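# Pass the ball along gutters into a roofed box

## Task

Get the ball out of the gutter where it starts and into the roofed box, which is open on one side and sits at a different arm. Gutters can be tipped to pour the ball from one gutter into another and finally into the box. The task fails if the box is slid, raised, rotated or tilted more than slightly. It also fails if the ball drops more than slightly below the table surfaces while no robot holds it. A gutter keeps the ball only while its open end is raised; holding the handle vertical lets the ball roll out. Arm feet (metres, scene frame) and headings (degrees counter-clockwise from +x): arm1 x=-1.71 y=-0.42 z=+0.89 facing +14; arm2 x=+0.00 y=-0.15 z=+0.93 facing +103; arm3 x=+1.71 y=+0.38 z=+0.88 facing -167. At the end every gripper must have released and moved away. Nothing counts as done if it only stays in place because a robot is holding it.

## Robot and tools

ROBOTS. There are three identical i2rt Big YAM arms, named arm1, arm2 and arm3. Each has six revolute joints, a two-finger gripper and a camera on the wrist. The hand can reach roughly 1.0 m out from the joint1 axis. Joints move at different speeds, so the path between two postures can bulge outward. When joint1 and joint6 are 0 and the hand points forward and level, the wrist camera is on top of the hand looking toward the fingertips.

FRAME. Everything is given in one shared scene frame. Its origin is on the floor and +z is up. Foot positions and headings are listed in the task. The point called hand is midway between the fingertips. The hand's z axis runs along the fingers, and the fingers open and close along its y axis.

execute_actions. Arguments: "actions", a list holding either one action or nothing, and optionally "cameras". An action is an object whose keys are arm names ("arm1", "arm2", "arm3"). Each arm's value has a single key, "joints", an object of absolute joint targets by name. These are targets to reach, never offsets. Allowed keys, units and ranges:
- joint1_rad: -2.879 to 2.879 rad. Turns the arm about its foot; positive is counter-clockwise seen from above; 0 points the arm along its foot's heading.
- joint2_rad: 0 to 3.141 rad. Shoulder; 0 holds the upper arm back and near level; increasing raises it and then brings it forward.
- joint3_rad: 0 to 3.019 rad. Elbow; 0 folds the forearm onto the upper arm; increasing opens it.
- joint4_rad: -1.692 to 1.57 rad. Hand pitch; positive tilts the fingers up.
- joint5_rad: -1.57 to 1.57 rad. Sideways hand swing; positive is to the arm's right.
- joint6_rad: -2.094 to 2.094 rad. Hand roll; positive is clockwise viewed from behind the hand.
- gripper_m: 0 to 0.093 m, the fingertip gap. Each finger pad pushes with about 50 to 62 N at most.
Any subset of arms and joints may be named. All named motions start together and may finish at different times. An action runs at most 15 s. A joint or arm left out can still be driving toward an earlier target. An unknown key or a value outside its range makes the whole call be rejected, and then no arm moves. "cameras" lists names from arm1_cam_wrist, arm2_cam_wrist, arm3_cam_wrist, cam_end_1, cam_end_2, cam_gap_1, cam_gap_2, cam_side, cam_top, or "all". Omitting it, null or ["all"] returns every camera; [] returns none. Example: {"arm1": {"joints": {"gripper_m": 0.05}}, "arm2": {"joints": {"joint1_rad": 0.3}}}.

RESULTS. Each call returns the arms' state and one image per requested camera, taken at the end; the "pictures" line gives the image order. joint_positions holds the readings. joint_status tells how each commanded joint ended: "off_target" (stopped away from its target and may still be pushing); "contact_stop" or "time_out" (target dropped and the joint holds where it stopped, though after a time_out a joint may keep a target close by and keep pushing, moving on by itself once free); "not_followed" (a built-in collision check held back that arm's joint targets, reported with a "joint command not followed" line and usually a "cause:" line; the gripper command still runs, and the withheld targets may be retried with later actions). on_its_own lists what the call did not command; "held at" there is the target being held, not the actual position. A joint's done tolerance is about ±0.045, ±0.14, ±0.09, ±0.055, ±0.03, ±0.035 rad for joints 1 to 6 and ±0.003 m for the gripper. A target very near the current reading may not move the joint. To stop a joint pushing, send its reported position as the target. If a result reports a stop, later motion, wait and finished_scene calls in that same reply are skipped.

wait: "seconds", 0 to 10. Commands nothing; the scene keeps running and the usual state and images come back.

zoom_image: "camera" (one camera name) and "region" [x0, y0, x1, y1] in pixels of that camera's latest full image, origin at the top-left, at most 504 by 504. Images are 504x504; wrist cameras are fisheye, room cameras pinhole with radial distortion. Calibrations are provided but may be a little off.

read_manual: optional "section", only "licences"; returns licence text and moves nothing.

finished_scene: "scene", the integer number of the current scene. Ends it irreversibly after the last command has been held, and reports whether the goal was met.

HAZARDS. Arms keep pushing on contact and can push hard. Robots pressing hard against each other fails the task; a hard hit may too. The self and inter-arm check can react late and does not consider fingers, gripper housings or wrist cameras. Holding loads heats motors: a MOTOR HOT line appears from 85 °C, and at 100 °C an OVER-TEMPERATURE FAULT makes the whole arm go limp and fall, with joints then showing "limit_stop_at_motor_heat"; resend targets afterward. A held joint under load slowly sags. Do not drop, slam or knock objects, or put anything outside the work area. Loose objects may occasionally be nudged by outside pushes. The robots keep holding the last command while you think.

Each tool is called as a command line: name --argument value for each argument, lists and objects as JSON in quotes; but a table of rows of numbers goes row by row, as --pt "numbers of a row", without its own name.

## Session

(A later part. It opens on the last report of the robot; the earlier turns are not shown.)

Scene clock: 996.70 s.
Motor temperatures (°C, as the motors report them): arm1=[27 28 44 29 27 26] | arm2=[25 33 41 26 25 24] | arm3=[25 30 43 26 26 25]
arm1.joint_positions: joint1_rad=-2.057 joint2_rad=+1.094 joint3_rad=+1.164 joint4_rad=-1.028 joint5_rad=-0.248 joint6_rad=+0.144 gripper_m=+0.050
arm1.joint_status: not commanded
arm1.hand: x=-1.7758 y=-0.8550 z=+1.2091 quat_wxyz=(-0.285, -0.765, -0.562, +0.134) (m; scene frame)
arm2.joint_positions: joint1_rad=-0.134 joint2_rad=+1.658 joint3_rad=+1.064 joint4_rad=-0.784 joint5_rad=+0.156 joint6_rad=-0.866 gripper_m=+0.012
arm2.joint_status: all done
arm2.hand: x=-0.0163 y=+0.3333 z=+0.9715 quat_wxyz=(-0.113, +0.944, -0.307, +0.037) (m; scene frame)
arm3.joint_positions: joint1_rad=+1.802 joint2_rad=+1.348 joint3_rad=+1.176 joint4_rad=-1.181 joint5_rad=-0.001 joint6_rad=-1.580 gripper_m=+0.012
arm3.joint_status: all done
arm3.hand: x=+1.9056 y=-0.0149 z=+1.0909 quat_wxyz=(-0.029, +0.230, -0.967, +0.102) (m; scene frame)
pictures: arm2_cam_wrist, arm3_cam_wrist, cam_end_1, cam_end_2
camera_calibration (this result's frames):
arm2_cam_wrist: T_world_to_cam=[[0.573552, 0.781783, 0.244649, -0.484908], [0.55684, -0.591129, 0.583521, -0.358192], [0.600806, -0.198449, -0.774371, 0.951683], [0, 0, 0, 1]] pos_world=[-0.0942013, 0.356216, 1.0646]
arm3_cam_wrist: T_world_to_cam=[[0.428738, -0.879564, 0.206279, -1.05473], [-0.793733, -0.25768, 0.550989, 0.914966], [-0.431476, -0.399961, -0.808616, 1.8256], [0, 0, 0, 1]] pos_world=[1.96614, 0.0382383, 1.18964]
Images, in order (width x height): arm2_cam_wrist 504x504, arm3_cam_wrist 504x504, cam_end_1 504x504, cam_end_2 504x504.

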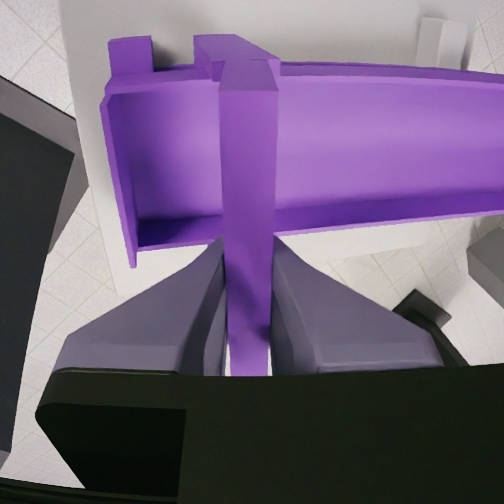

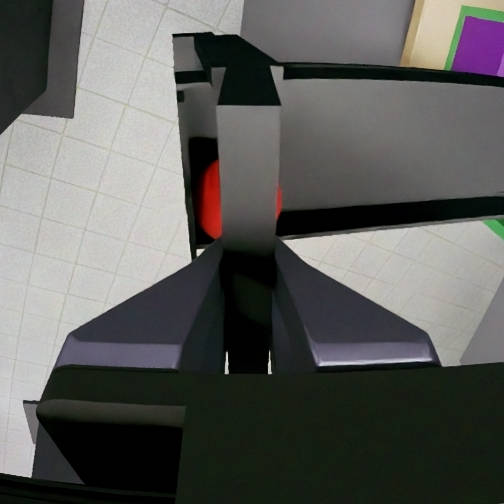

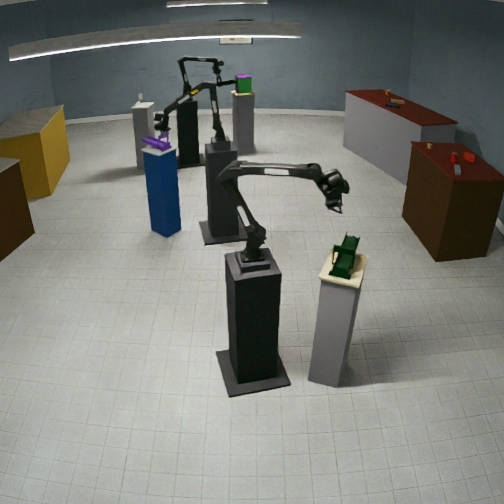

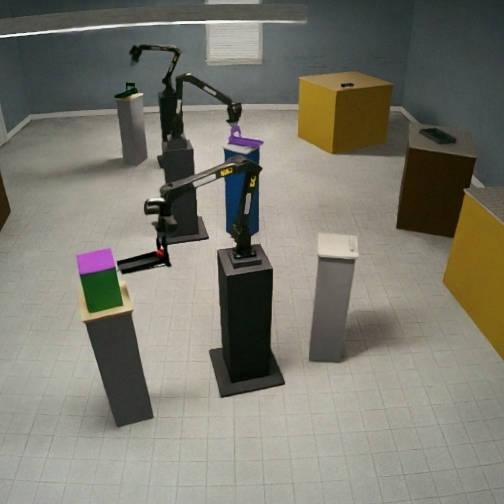

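execute_actions --actions '[]'

Scene clock: 1010.83 s.
Motor temperatures (°C, as the motors report them): arm1=[27 28 44 29 27 26] | arm2=[25 33 41 26 25 24] | arm3=[25 30 44 26 26 25]
arm1.joint_positions: joint1_rad=-2.057 joint2_rad=+1.094 joint3_rad=+1.164 joint4_rad=-1.028 joint5_rad=-0.248 joint6_rad=+0.144 gripper_m=+0.050
arm1.joint_status: not commanded
arm1.hand: x=-1.7758 y=-0.8550 z=+1.2091 quat_wxyz=(-0.285, -0.765, -0.562, +0.134) (m; scene frame)
arm2.joint_positions: joint1_rad=-0.134 joint2_rad=+1.658 joint3_rad=+1.064 joint4_rad=-0.784 joint5_rad=+0.156 joint6_rad=-0.866 gripper_m=+0.012
arm2.joint_status: all done
arm2.hand: x=-0.0163 y=+0.3333 z=+0.9715 quat_wxyz=(-0.113, +0.944, -0.307, +0.037) (m; scene frame)
arm3.joint_positions: joint1_rad=+1.802 joint2_rad=+1.348 joint3_rad=+1.176 joint4_rad=-1.181 joint5_rad=-0.001 joint6_rad=-1.580 gripper_m=+0.012
arm3.joint_status: all done
arm3.hand: x=+1.9056 y=-0.0149 z=+1.0909 quat_wxyz=(-0.029, +0.230, -0.967, +0.102) (m; scene frame)
pictures: arm1_cam_wrist, arm2_cam_wrist, arm3_cam_wrist, cam_end_1, cam_end_2, cam_gap_1, cam_gap_2, cam_side, cam_top
camera_calibration (this result's frames):
arm1_cam_wrist: T_world_to_cam=[[-0.932437, 0.210459, -0.293716, -1.1209], [0.212904, 0.976778, 0.0240101, 1.19233], [0.291948, -0.0401454, -0.955591, 1.76127], [0, 0, 0, 1]] pos_world=[-1.81322, -0.858032, 1.32519]
arm2_cam_wrist: T_world_to_cam=[[0.573552, 0.781783, 0.244649, -0.484908], [0.55684, -0.591129, 0.583521, -0.358192], [0.600806, -0.198449, -0.774371, 0.951683], [0, 0, 0, 1]] pos_world=[-0.0942013, 0.356216, 1.0646]
arm3_cam_wrist: T_world_to_cam=[[0.428738, -0.879564, 0.206279, -1.05473], [-0.793733, -0.25768, 0.550989, 0.914966], [-0.431476, -0.399961, -0.808616, 1.8256], [0, 0, 0, 1]] pos_world=[1.96614, 0.0382383, 1.18964]
Images, in order (width x height): arm1_cam_wrist 504x504, arm2_cam_wrist 504x504, arm3_cam_wrist 504x504, cam_end_1 504x504, cam_end_2 504x504, cam_gap_1 504x504, cam_gap_2 504x504, cam_side 504x504, cam_top 504x504.

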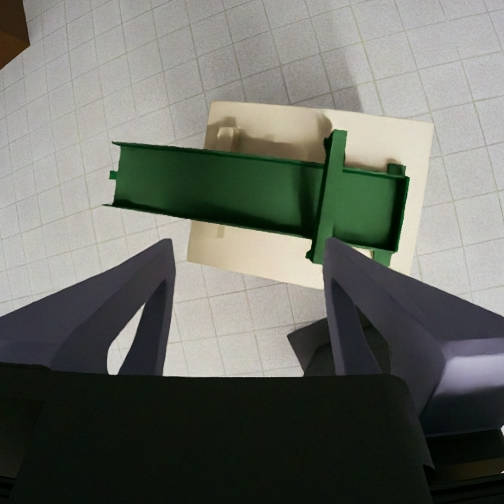

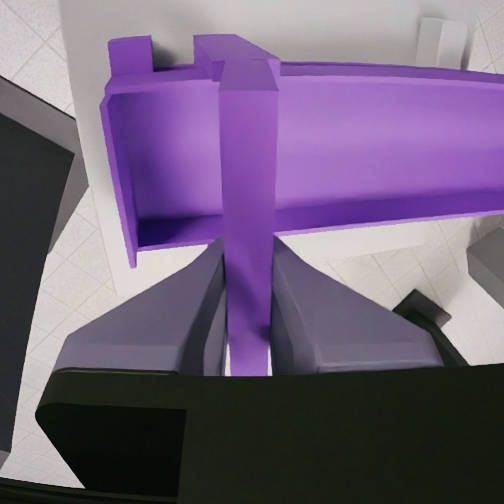

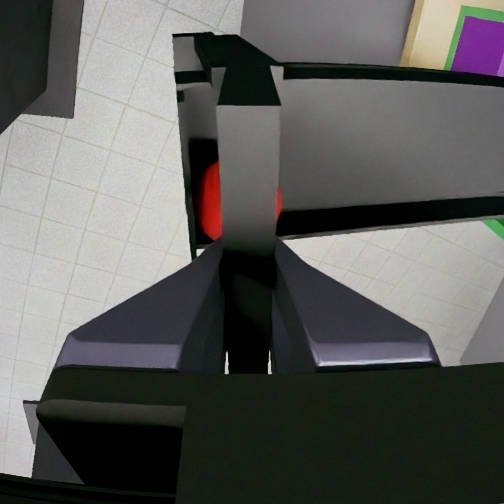

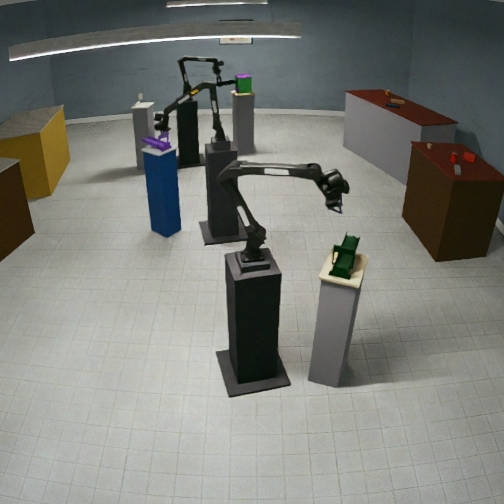

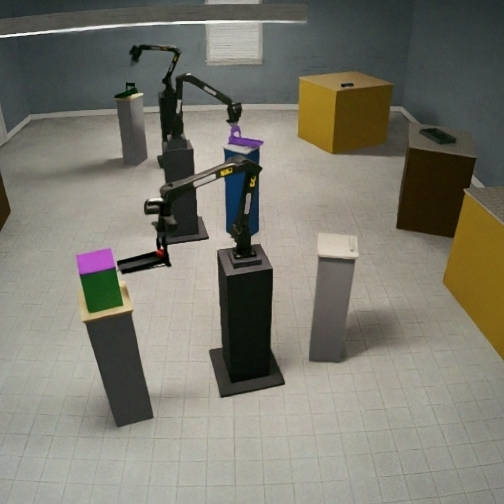

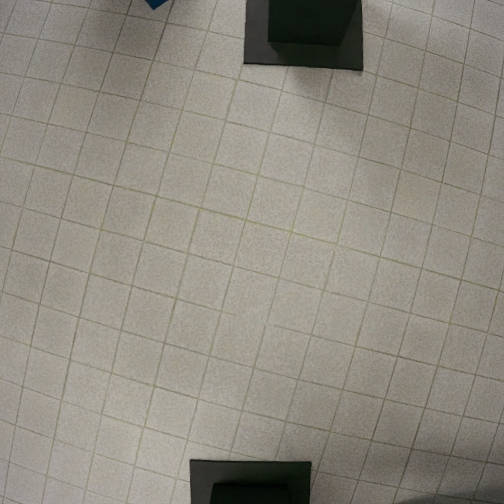

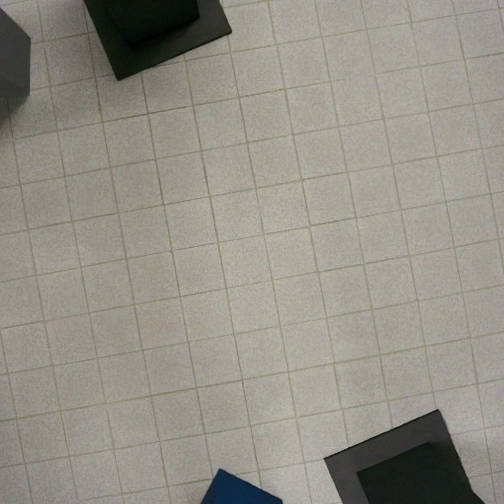

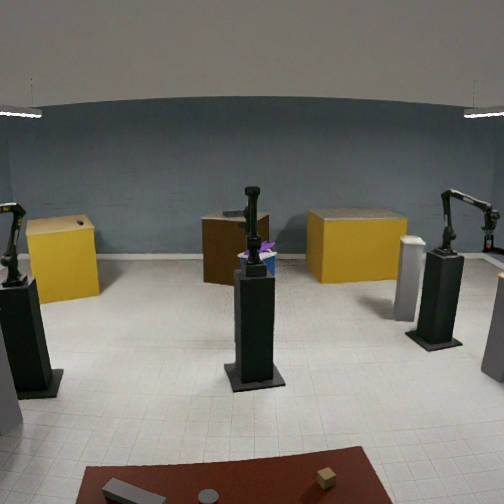

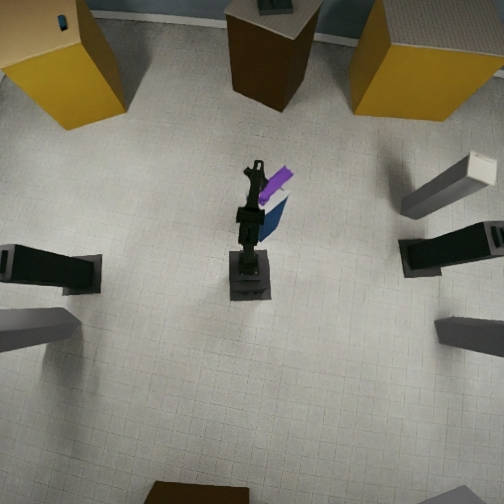

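zoom_image --camera "cam_end_2" --region '[70, 220, 190, 330]'

Region (70, 220, 190, 330) of cam_end_2's 504x504 image, scaled by 4.200, with more detail than that image has; it fills the top 462 rows of this view, and the rest is white.

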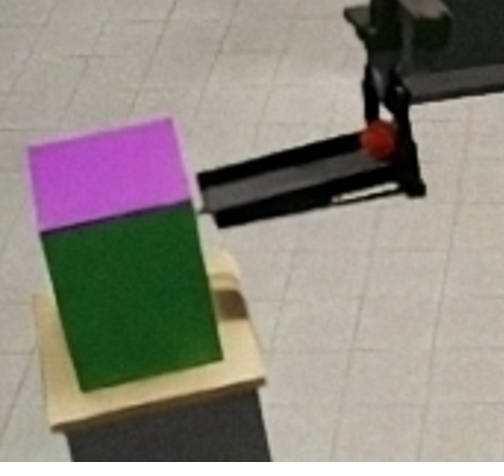

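execute_actions --actions '[{"arm3": {"joints": {"joint2_rad": 1.445, "joint3_rad": 1.372}}, "arm2": {"joints": {"gripper_m": 0.05}}}]' --cameras '["arm3_cam_wrist", "cam_end_2", "cam_end_1", "arm2_cam_wrist"]'

Scene clock: 1028.63 s.
Motor temperatures (°C, as the motors report them): arm1=[27 28 44 29 27 26] | arm2=[25 33 40 26 25 24] | arm3=[25 30 45 26 26 25]
arm1.joint_positions: joint1_rad=-2.057 joint2_rad=+1.094 joint3_rad=+1.164 joint4_rad=-1.028 joint5_rad=-0.248 joint6_rad=+0.144 gripper_m=+0.050
arm1.joint_status: not commanded
arm1.hand: x=-1.7758 y=-0.8550 z=+1.2091 quat_wxyz=(-0.285, -0.765, -0.562, +0.134) (m; scene frame)
arm2.joint_positions: joint1_rad=-0.134 joint2_rad=+1.657 joint3_rad=+1.064 joint4_rad=-0.784 joint5_rad=+0.156 joint6_rad=-0.866 gripper_m=+0.050
arm2.joint_status: all done
arm2.hand: x=-0.0163 y=+0.3334 z=+0.9718 quat_wxyz=(-0.113, +0.944, -0.307, +0.037) (m; scene frame)
arm3.joint_positions: joint1_rad=+1.802 joint2_rad=+1.448 joint3_rad=+1.302 joint4_rad=-1.188 joint5_rad=-0.001 joint6_rad=-1.580 gripper_m=+0.012
arm3.joint_status: all done
arm3.hand: x=+1.9253 y=-0.0549 z=+1.1010 quat_wxyz=(-0.031, +0.230, -0.966, +0.111) (m; scene frame)
pictures: arm2_cam_wrist, arm3_cam_wrist, cam_end_1, cam_end_2
camera_calibration (this result's frames):
arm2_cam_wrist: T_world_to_cam=[[0.573568, 0.781598, 0.245204, -0.48552], [0.55688, -0.591571, 0.583033, -0.357733], [0.600753, -0.19786, -0.774562, 0.951962], [0, 0, 0, 1]] pos_world=[-0.0942013, 0.356211, 1.06498]
arm3_cam_wrist: T_world_to_cam=[[0.426849, -0.876101, 0.22416, -1.11626], [-0.798232, -0.248521, 0.548691, 0.926397], [-0.425001, -0.41314, -0.805413, 1.80951], [0, 0, 0, 1]] pos_world=[1.985, -0.000141999, 1.19932]
Images, in order (width x height): arm2_cam_wrist 504x504, arm3_cam_wrist 504x504, cam_end_1 504x504, cam_end_2 504x504.

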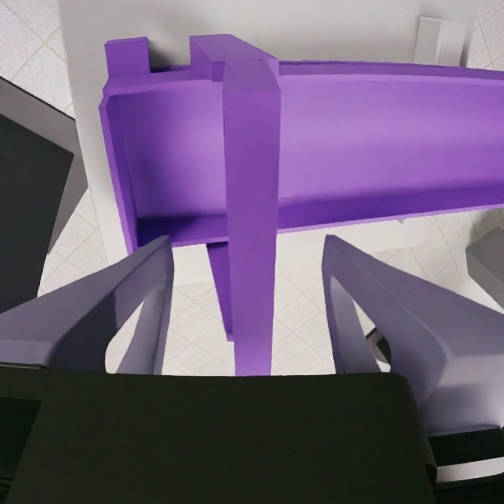

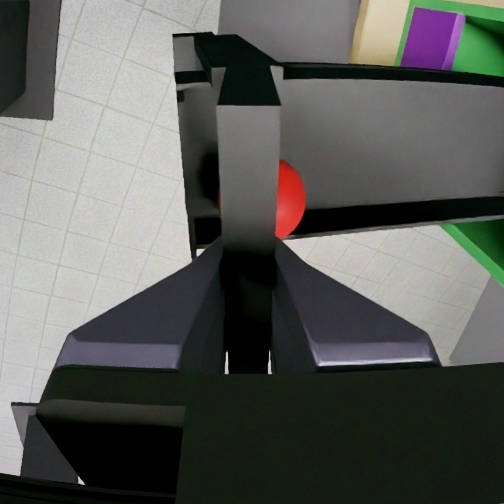

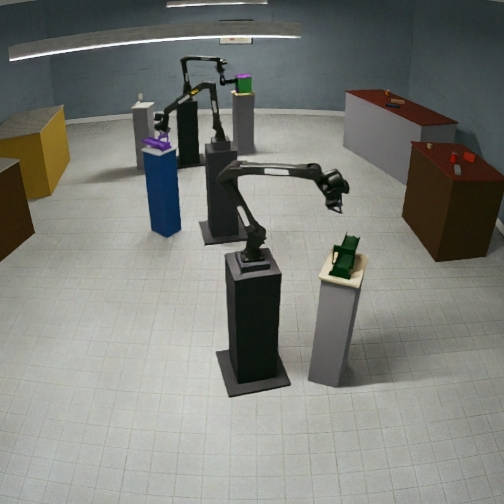

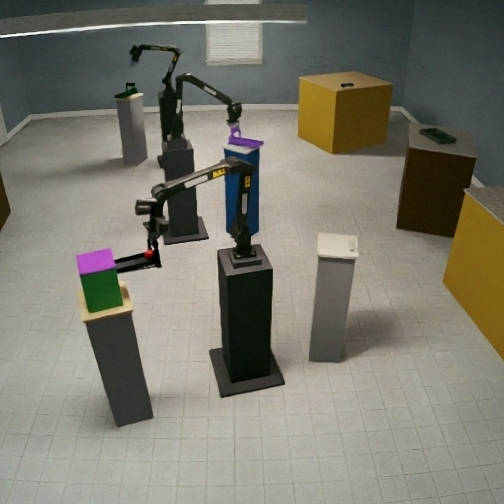

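zoom_image --camera "cam_end_2" --region '[70, 220, 190, 330]'

zoom_image --camera "cam_end_1" --region '[190, 55, 270, 115]'

Region (70, 220, 190, 330) of cam_end_2's 504x504 image, scaled by 4.200, with more detail than that image has; it fills the top 462 rows of this view, and the rest is white.

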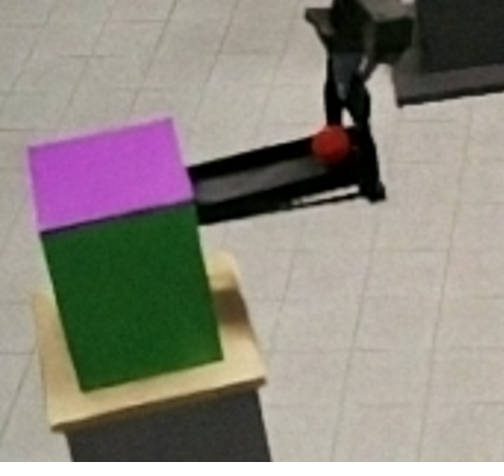

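Region (190, 55, 270, 115) of cam_end_1's 504x504 image, scaled by 6.300, with more detail than that image has; it fills the top 378 rows of this view, and the rest is white.

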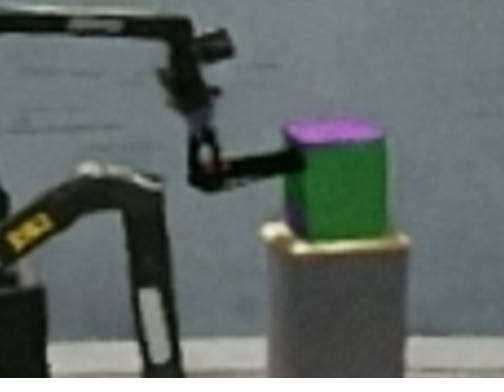

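execute_actions --actions '[{"arm3": {"joints": {"joint2_rad": 1.56, "joint3_rad": 1.474, "joint4_rad": -1.29}}}]' --cameras '["arm3_cam_wrist", "cam_end_2", "cam_end_1"]'

Scene clock: 1078.30 s.
Motor temperatures (°C, as the motors report them): arm1=[27 28 44 29 27 26] | arm2=[25 33 40 26 25 24] | arm3=[25 30 45 26 26 25]
arm1.joint_positions: joint1_rad=-2.057 joint2_rad=+1.094 joint3_rad=+1.164 joint4_rad=-1.028 joint5_rad=-0.248 joint6_rad=+0.144 gripper_m=+0.050
arm1.joint_status: not commanded
arm1.hand: x=-1.7758 y=-0.8550 z=+1.2091 quat_wxyz=(-0.285, -0.765, -0.562, +0.134) (m; scene frame)
arm2.joint_positions: joint1_rad=-0.134 joint2_rad=+1.657 joint3_rad=+1.064 joint4_rad=-0.784 joint5_rad=+0.156 joint6_rad=-0.866 gripper_m=+0.050
arm2.joint_status: not commanded
arm2.hand: x=-0.0163 y=+0.3334 z=+0.9718 quat_wxyz=(-0.113, +0.944, -0.307, +0.037) (m; scene frame)
arm3.joint_positions: joint1_rad=+1.802 joint2_rad=+1.568 joint3_rad=+1.404 joint4_rad=-1.282 joint5_rad=-0.001 joint6_rad=-1.580 gripper_m=+0.012
arm3.joint_status: all done
arm3.hand: x=+1.9332 y=-0.0706 z=+1.0839 quat_wxyz=(-0.018, +0.231, -0.971, +0.057) (m; scene frame)
pictures: arm3_cam_wrist, cam_end_1, cam_end_2
camera_calibration (this result's frames):
arm3_cam_wrist: T_world_to_cam=[[0.436118, -0.892631, 0.114065, -1.02931], [-0.7705, -0.304916, 0.559783, 0.868561], [-0.464899, -0.332019, -0.820751, 1.89214], [0, 0, 0, 1]] pos_world=[1.99778, -0.0257296, 1.18418]
Images, in order (width x height): arm3_cam_wrist 504x504, cam_end_1 504x504, cam_end_2 504x504.

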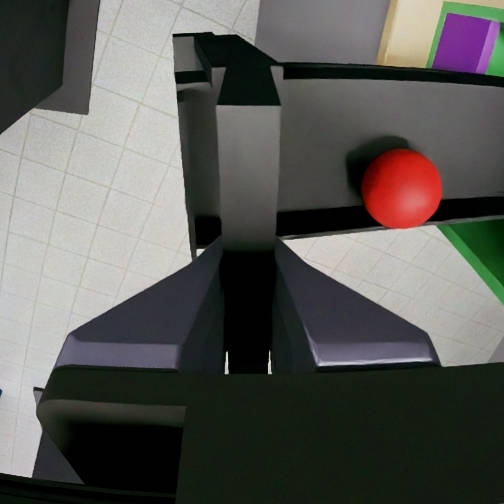

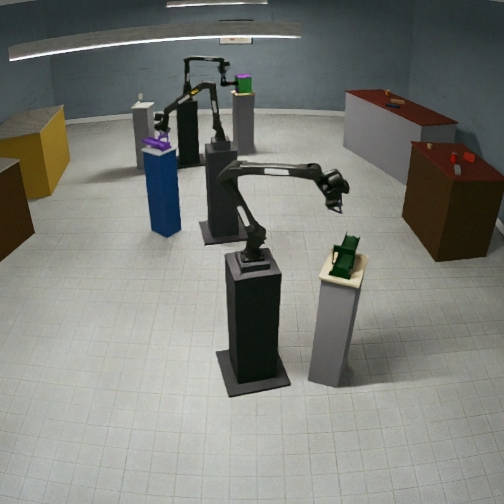

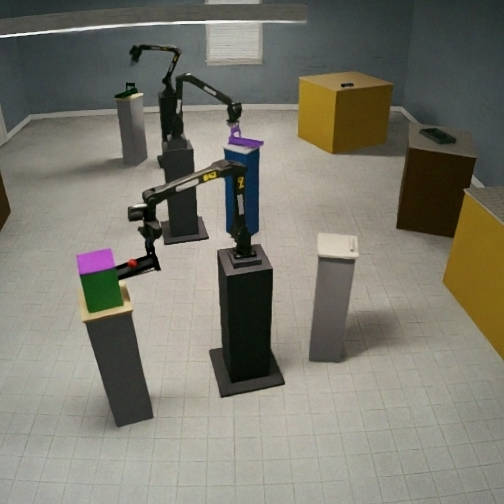

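The ball is rolling. Check again.

execute_actions --actions '[]' --cameras '["arm3_cam_wrist", "cam_end_2", "cam_end_1", "cam_top"]'

Scene clock: 1079.77 s.
Motor temperatures (°C, as the motors report them): arm1=[27 28 44 29 27 26] | arm2=[25 33 40 26 25 24] | arm3=[25 30 45 26 26 25]
arm1.joint_positions: joint1_rad=-2.057 joint2_rad=+1.094 joint3_rad=+1.164 joint4_rad=-1.028 joint5_rad=-0.248 joint6_rad=+0.144 gripper_m=+0.050
arm1.joint_status: not commanded
arm1.hand: x=-1.7758 y=-0.8550 z=+1.2091 quat_wxyz=(-0.285, -0.765, -0.562, +0.134) (m; scene frame)
arm2.joint_positions: joint1_rad=-0.134 joint2_rad=+1.657 joint3_rad=+1.064 joint4_rad=-0.784 joint5_rad=+0.156 joint6_rad=-0.866 gripper_m=+0.050
arm2.joint_status: not commanded
arm2.hand: x=-0.0163 y=+0.3334 z=+0.9718 quat_wxyz=(-0.113, +0.944, -0.307, +0.037) (m; scene frame)
arm3.joint_positions: joint1_rad=+1.802 joint2_rad=+1.568 joint3_rad=+1.404 joint4_rad=-1.283 joint5_rad=-0.001 joint6_rad=-1.580 gripper_m=+0.012
arm3.joint_status: all done
arm3.hand: x=+1.9331 y=-0.0703 z=+1.0839 quat_wxyz=(-0.018, +0.231, -0.971, +0.056) (m; scene frame)
pictures: arm3_cam_wrist, cam_end_1, cam_end_2, cam_top
camera_calibration (this result's frames):
arm3_cam_wrist: T_world_to_cam=[[0.436185, -0.892743, 0.112928, -1.02793], [-0.770213, -0.305498, 0.55986, 0.867882], [-0.465312, -0.331181, -0.820856, 1.89311], [0, 0, 0, 1]] pos_world=[1.99771, -0.0255811, 1.18416]
Images, in order (width x height): arm3_cam_wrist 504x504, cam_end_1 504x504, cam_end_2 504x504, cam_top 504x504.

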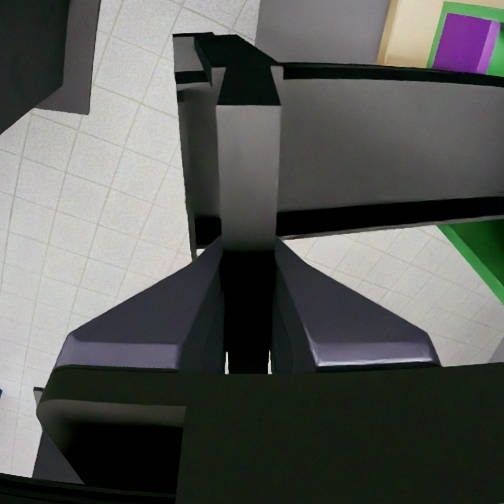

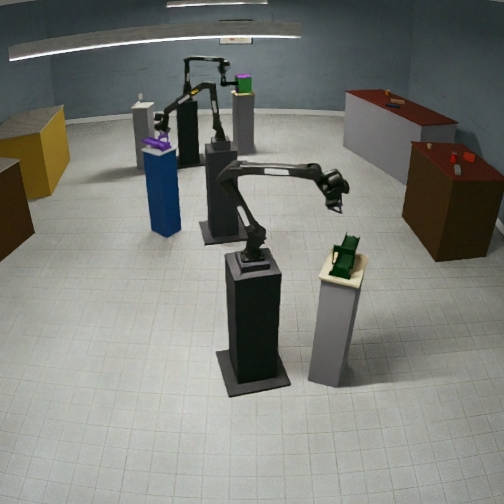

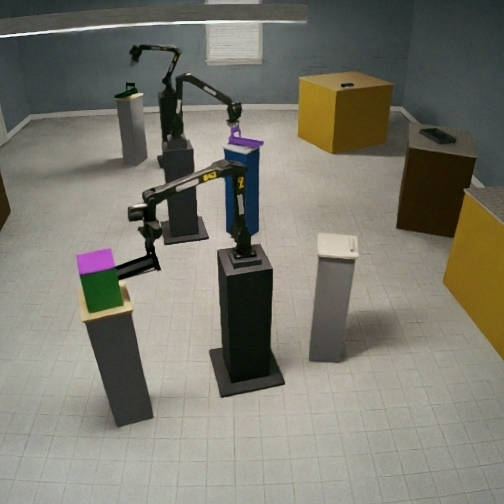

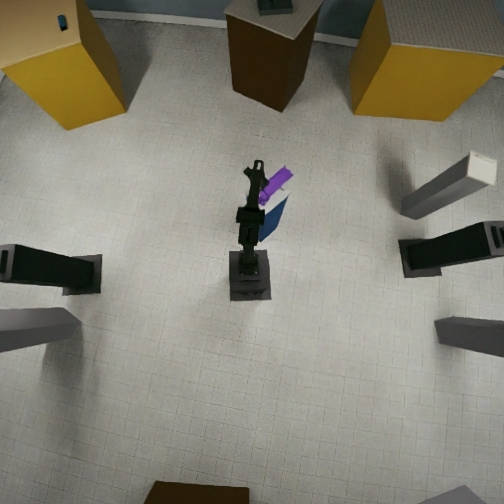

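execute_actions --actions '[{"arm3": {"joints": {"joint2_rad": 1.47, "joint3_rad": 1.375, "joint4_rad": -1.45}}}]' --cameras '["arm3_cam_wrist", "cam_end_2", "cam_end_1"]'

Scene clock: 1116.47 s.
Motor temperatures (°C, as the motors report them): arm1=[27 28 45 29 27 26] | arm2=[25 33 40 26 25 24] | arm3=[25 31 45 26 26 25]
arm1.joint_positions: joint1_rad=-2.057 joint2_rad=+1.094 joint3_rad=+1.164 joint4_rad=-1.028 joint5_rad=-0.248 joint6_rad=+0.144 gripper_m=+0.050
arm1.joint_status: not commanded
arm1.hand: x=-1.7758 y=-0.8550 z=+1.2091 quat_wxyz=(-0.285, -0.765, -0.562, +0.134) (m; scene frame)
arm2.joint_positions: joint1_rad=-0.134 joint2_rad=+1.657 joint3_rad=+1.064 joint4_rad=-0.784 joint5_rad=+0.156 joint6_rad=-0.866 gripper_m=+0.050
arm2.joint_status: not commanded
arm2.hand: x=-0.0163 y=+0.3334 z=+0.9718 quat_wxyz=(-0.113, +0.944, -0.307, +0.037) (m; scene frame)
arm3.joint_positions: joint1_rad=+1.802 joint2_rad=+1.464 joint3_rad=+1.386 joint4_rad=-1.441 joint5_rad=-0.001 joint6_rad=-1.580 gripper_m=+0.012
arm3.joint_status: all done
arm3.hand: x=+1.9093 y=-0.0229 z=+1.1205 quat_wxyz=(-0.010, +0.231, -0.973, +0.022) (m; scene frame)
pictures: arm3_cam_wrist, cam_end_1, cam_end_2
camera_calibration (this result's frames):
arm3_cam_wrist: T_world_to_cam=[[0.439206, -0.897412, 0.041825, -0.905599], [-0.752263, -0.34192, 0.563197, 0.804692], [-0.491119, -0.278823, -0.825264, 1.98324], [0, 0, 0, 1]] pos_world=[1.97709, 0.015417, 1.22137]
Images, in order (width x height): arm3_cam_wrist 504x504, cam_end_1 504x504, cam_end_2 504x504.

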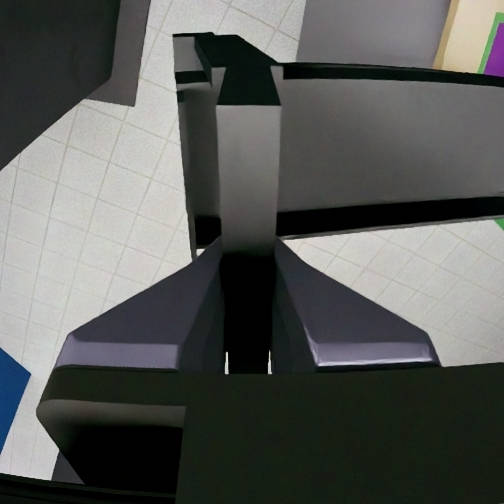

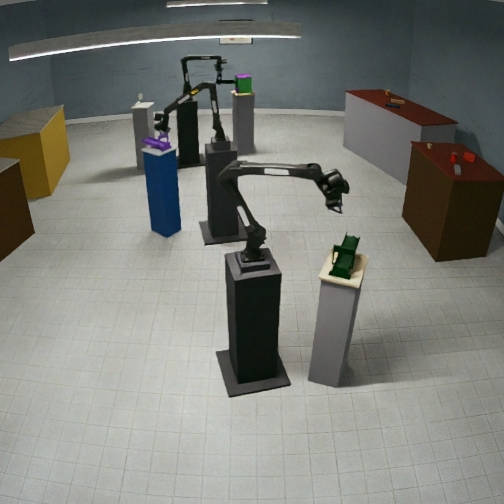

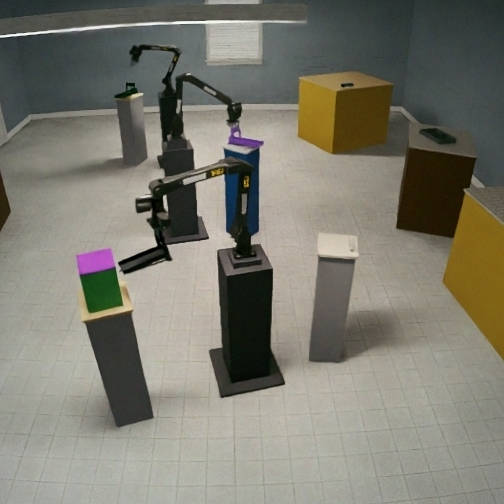

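zoom_image --camera "cam_end_2" --region '[70, 220, 190, 330]'

Region (70, 220, 190, 330) of cam_end_2's 504x504 image, scaled by 4.200, with more detail than that image has; it fills the top 462 rows of this view, and the rest is white.

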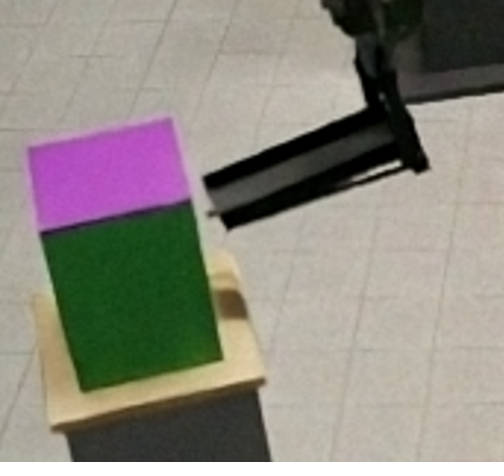

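execute_actions --actions '[{"arm3": {"joints": {"joint1_rad": -1.454, "joint2_rad": 1.39, "joint3_rad": 1.078, "joint4_rad": -0.83, "joint5_rad": 0.12, "joint6_rad": -1.072}}, "arm2": {"joints": {"joint2_rad": 1.1}}}]' --cameras '["arm3_cam_wrist", "cam_end_2", "cam_end_1", "arm2_cam_wrist"]'

Scene clock: 1130.40 s.
Motor temperatures (°C, as the motors report them): arm1=[27 28 45 29 27 26] | arm2=[25 33 40 26 25 24] | arm3=[25 30 41 26 26 25]
arm1.joint_positions: joint1_rad=-2.057 joint2_rad=+1.094 joint3_rad=+1.164 joint4_rad=-1.028 joint5_rad=-0.248 joint6_rad=+0.144 gripper_m=+0.050
arm1.joint_status: not commanded
arm1.hand: x=-1.7758 y=-0.8550 z=+1.2091 quat_wxyz=(-0.285, -0.765, -0.562, +0.134) (m; scene frame)
arm2.joint_positions: joint1_rad=-0.134 joint2_rad=+1.089 joint3_rad=+1.064 joint4_rad=-0.784 joint5_rad=+0.156 joint6_rad=-0.866 gripper_m=+0.050
arm2.joint_status: all done
arm2.hand: x=-0.0142 y=+0.3077 z=+1.2348 quat_wxyz=(-0.365, +0.876, -0.308, -0.074) (m; scene frame)
arm3.joint_positions: joint1_rad=-1.460 joint2_rad=+1.401 joint3_rad=+1.084 joint4_rad=-0.841 joint5_rad=+0.119 joint6_rad=-1.079 gripper_m=+0.012
arm3.joint_status: all done
arm3.hand: x=+1.5726 y=+0.8401 z=+1.0593 quat_wxyz=(+0.216, -0.972, +0.087, +0.027) (m; scene frame)
pictures: arm2_cam_wrist, arm3_cam_wrist, cam_end_1, cam_end_2
camera_calibration (this result's frames):
arm2_cam_wrist: T_world_to_cam=[[0.595195, 0.536499, 0.598257, -0.891306], [0.576265, -0.803835, 0.147539, 0.0759134], [0.560055, 0.25694, -0.787604, 1.0249], [0, 0, 0, 1]] pos_world=[-0.0872435, 0.27587, 1.32924]
arm3_cam_wrist: T_world_to_cam=[[0.192213, 0.892008, 0.409116, -1.48461], [0.813809, -0.377862, 0.441515, -1.42276], [0.548425, 0.248077, -0.798554, -0.0977502], [0, 0, 0, 1]] pos_world=[1.49683, 0.810922, 1.15749]
Images, in order (width x height): arm2_cam_wrist 504x504, arm3_cam_wrist 504x504, cam_end_1 504x504, cam_end_2 504x504.

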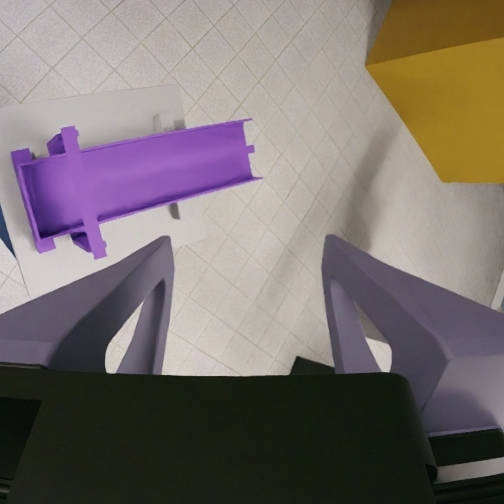

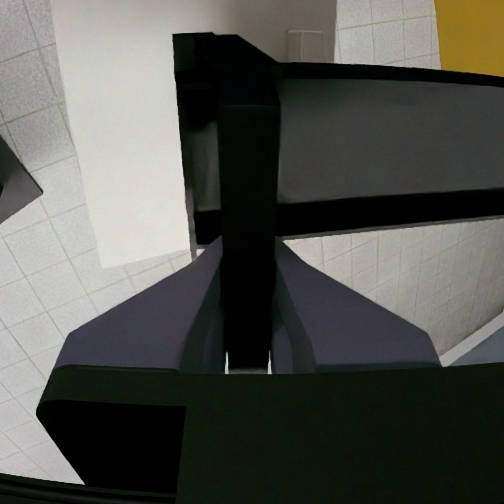

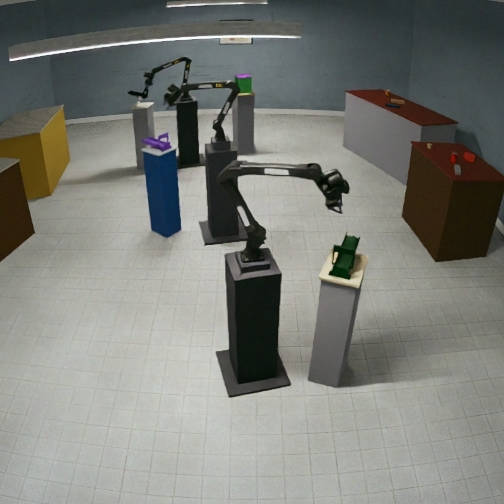

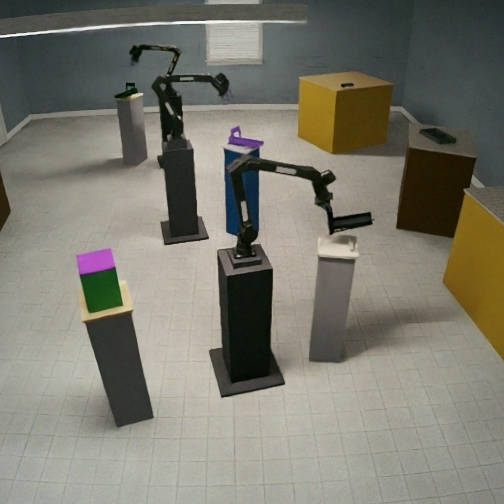

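execute_actions --actions '[{"arm3": {"joints": {"joint1_rad": -1.45, "joint2_rad": 1.562, "joint3_rad": 1.058, "joint4_rad": -0.85}}}]' --cameras '["arm3_cam_wrist", "cam_end_2", "cam_side"]'

Scene clock: 1141.60 s.
Motor temperatures (°C, as the motors report them): arm1=[27 28 45 29 27 26] | arm2=[25 32 41 26 25 24] | arm3=[25 30 40 26 26 25]
arm1.joint_positions: joint1_rad=-2.057 joint2_rad=+1.094 joint3_rad=+1.164 joint4_rad=-1.028 joint5_rad=-0.248 joint6_rad=+0.144 gripper_m=+0.050
arm1.joint_status: not commanded
arm1.hand: x=-1.7758 y=-0.8550 z=+1.2091 quat_wxyz=(-0.285, -0.765, -0.562, +0.134) (m; scene frame)
arm2.joint_positions: joint1_rad=-0.134 joint2_rad=+1.089 joint3_rad=+1.064 joint4_rad=-0.784 joint5_rad=+0.156 joint6_rad=-0.866 gripper_m=+0.050
arm2.joint_status: not commanded
arm2.hand: x=-0.0142 y=+0.3077 z=+1.2348 quat_wxyz=(-0.365, +0.876, -0.308, -0.074) (m; scene frame)
arm3.joint_positions: joint1_rad=-1.456 joint2_rad=+1.569 joint3_rad=+1.064 joint4_rad=-0.845 joint5_rad=+0.121 joint6_rad=-1.078 gripper_m=+0.012
arm3.joint_status: all done
arm3.hand: x=+1.5742 y=+0.8317 z=+0.9730 quat_wxyz=(+0.130, -0.988, +0.081, -0.013) (m; scene frame)
pictures: arm3_cam_wrist, cam_end_2, cam_side
camera_calibration (this result's frames):
arm3_cam_wrist: T_world_to_cam=[[0.168896, 0.952334, 0.254035, -1.30473], [0.781456, -0.286455, 0.554319, -1.52394], [0.600666, 0.104896, -0.792589, -0.134444], [0, 0, 0, 1]] pos_world=[1.49202, 0.820104, 1.06964]
Images, in order (width x height): arm3_cam_wrist 504x504, cam_end_2 504x504, cam_side 504x504.

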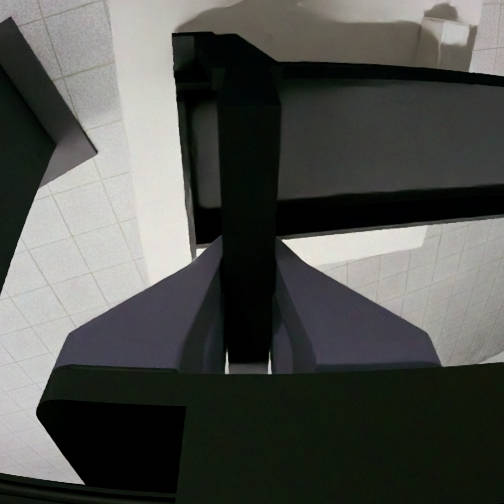

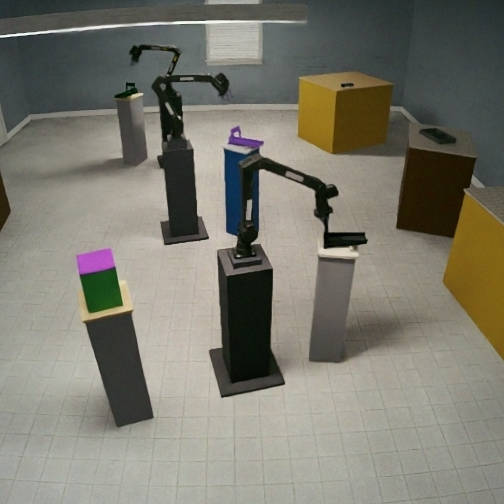

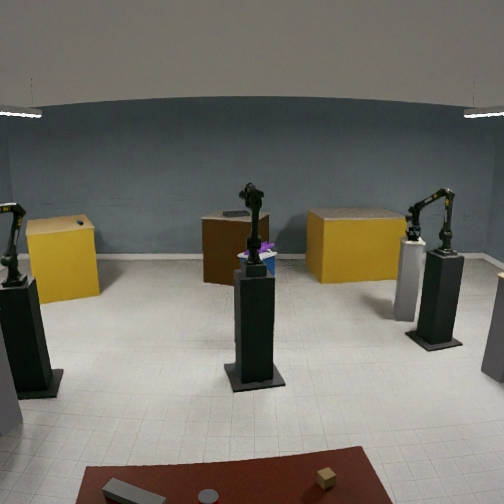

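execute_actions --actions '[{"arm3": {"joints": {"gripper_m": 0.045}}}]' --cameras '["arm3_cam_wrist"]'

execute_actions --actions '[{"arm3": {"joints": {"joint2_rad": 1.15}}}]' --cameras '["arm3_cam_wrist", "cam_end_2", "cam_end_1", "cam_top", "cam_side"]'

Scene clock: 1147.23 s.
Motor temperatures (°C, as the motors report them): arm1=[27 28 45 29 27 26] | arm2=[25 32 41 26 25 24] | arm3=[25 30 40 26 26 25]
arm1.joint_positions: joint1_rad=-2.057 joint2_rad=+1.094 joint3_rad=+1.164 joint4_rad=-1.028 joint5_rad=-0.248 joint6_rad=+0.144 gripper_m=+0.050
arm1.joint_status: not commanded
arm1.hand: x=-1.7758 y=-0.8550 z=+1.2091 quat_wxyz=(-0.285, -0.765, -0.562, +0.134) (m; scene frame)
arm2.joint_positions: joint1_rad=-0.134 joint2_rad=+1.089 joint3_rad=+1.064 joint4_rad=-0.784 joint5_rad=+0.156 joint6_rad=-0.866 gripper_m=+0.050
arm2.joint_status: not commanded
arm2.hand: x=-0.0142 y=+0.3077 z=+1.2348 quat_wxyz=(-0.365, +0.876, -0.308, -0.074) (m; scene frame)
arm3.joint_positions: joint1_rad=-1.456 joint2_rad=+1.568 joint3_rad=+1.064 joint4_rad=-0.845 joint5_rad=+0.121 joint6_rad=-1.078 gripper_m=+0.045
arm3.joint_status: all done
arm3.hand: x=+1.5742 y=+0.8318 z=+0.9735 quat_wxyz=(+0.130, -0.988, +0.081, -0.012) (m; scene frame)
pictures: arm3_cam_wrist
camera_calibration (this result's frames):
arm3_cam_wrist: T_world_to_cam=[[0.168984, 0.952061, 0.254997, -1.30575], [0.781672, -0.287045, 0.553709, -1.52346], [0.600361, 0.105756, -0.792706, -0.134144], [0, 0, 0, 1]] pos_world=[1.49203, 0.820042, 1.07018]
Images, in order (width x height): arm3_cam_wrist 504x504.

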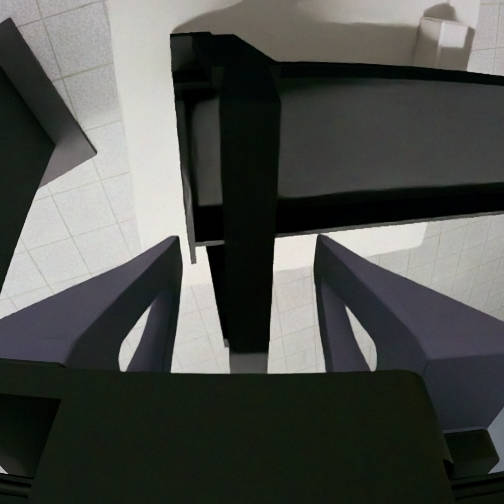

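Scene clock: 1148.60 s.
Motor temperatures (°C, as the motors report them): arm1=[27 28 45 29 27 26] | arm2=[25 32 41 26 25 24] | arm3=[25 30 40 26 26 25]
arm1.joint_positions: joint1_rad=-2.057 joint2_rad=+1.094 joint3_rad=+1.164 joint4_rad=-1.028 joint5_rad=-0.248 joint6_rad=+0.144 gripper_m=+0.050
arm1.joint_status: not commanded
arm1.hand: x=-1.7758 y=-0.8550 z=+1.2091 quat_wxyz=(-0.285, -0.765, -0.562, +0.134) (m; scene frame)
arm2.joint_positions: joint1_rad=-0.134 joint2_rad=+1.089 joint3_rad=+1.064 joint4_rad=-0.784 joint5_rad=+0.156 joint6_rad=-0.866 gripper_m=+0.050
arm2.joint_status: not commanded
arm2.hand: x=-0.0142 y=+0.3077 z=+1.2348 quat_wxyz=(-0.365, +0.876, -0.308, -0.074) (m; scene frame)
arm3.joint_positions: joint1_rad=-1.456 joint2_rad=+1.142 joint3_rad=+1.064 joint4_rad=-0.845 joint5_rad=+0.121 joint6_rad=-1.078 gripper_m=+0.045
arm3.joint_status: all done
arm3.hand: x=+1.5807 y=+0.8089 z=+1.1654 quat_wxyz=(+0.318, -0.941, +0.089, +0.074) (m; scene frame)
pictures: arm3_cam_wrist, cam_end_1, cam_end_2, cam_side, cam_top
camera_calibration (this result's frames):
arm3_cam_wrist: T_world_to_cam=[[0.226508, 0.782672, 0.579758, -1.66639], [0.843883, -0.454922, 0.284443, -1.29008], [0.48637, 0.424819, -0.763527, -0.0953914], [0, 0, 0, 1]] pos_world=[1.51252, 0.757877, 1.26022]
Images, in order (width x height): arm3_cam_wrist 504x504, cam_end_1 504x504, cam_end_2 504x504, cam_side 504x504, cam_top 504x504.

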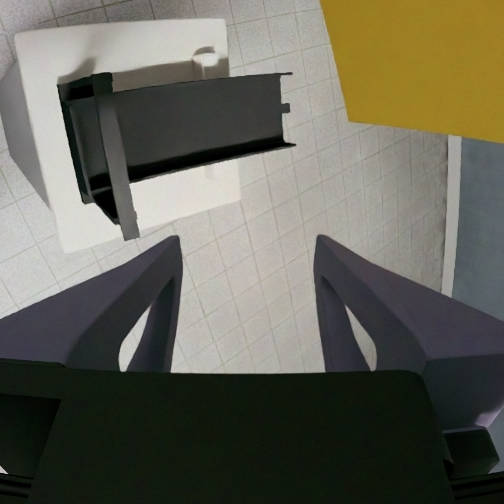

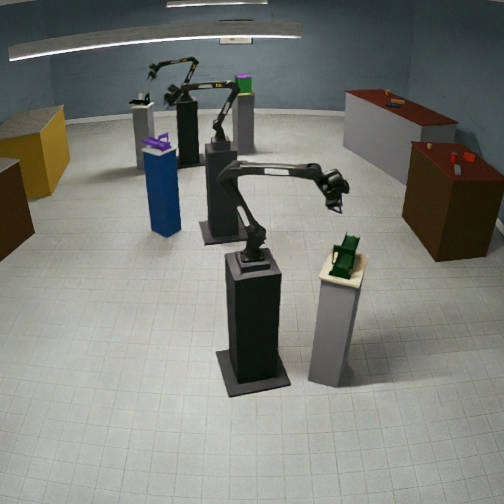

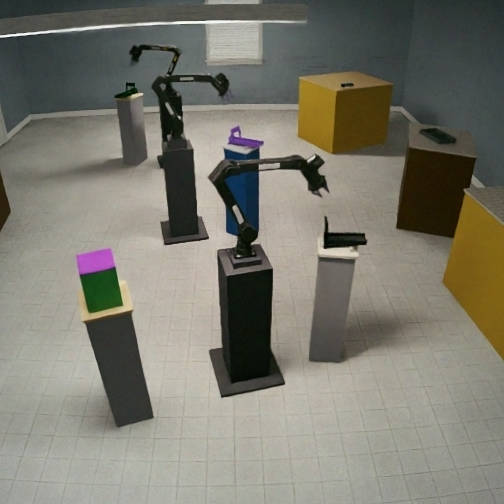

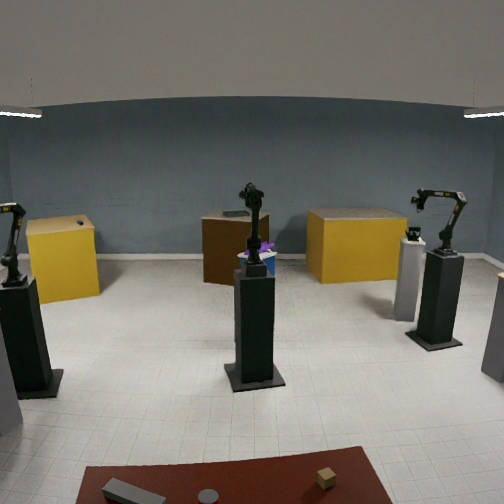

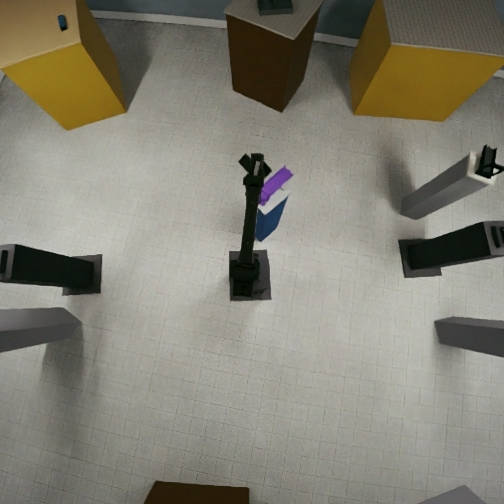

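finished_scene --scene 1

The scene is finished: the task was done.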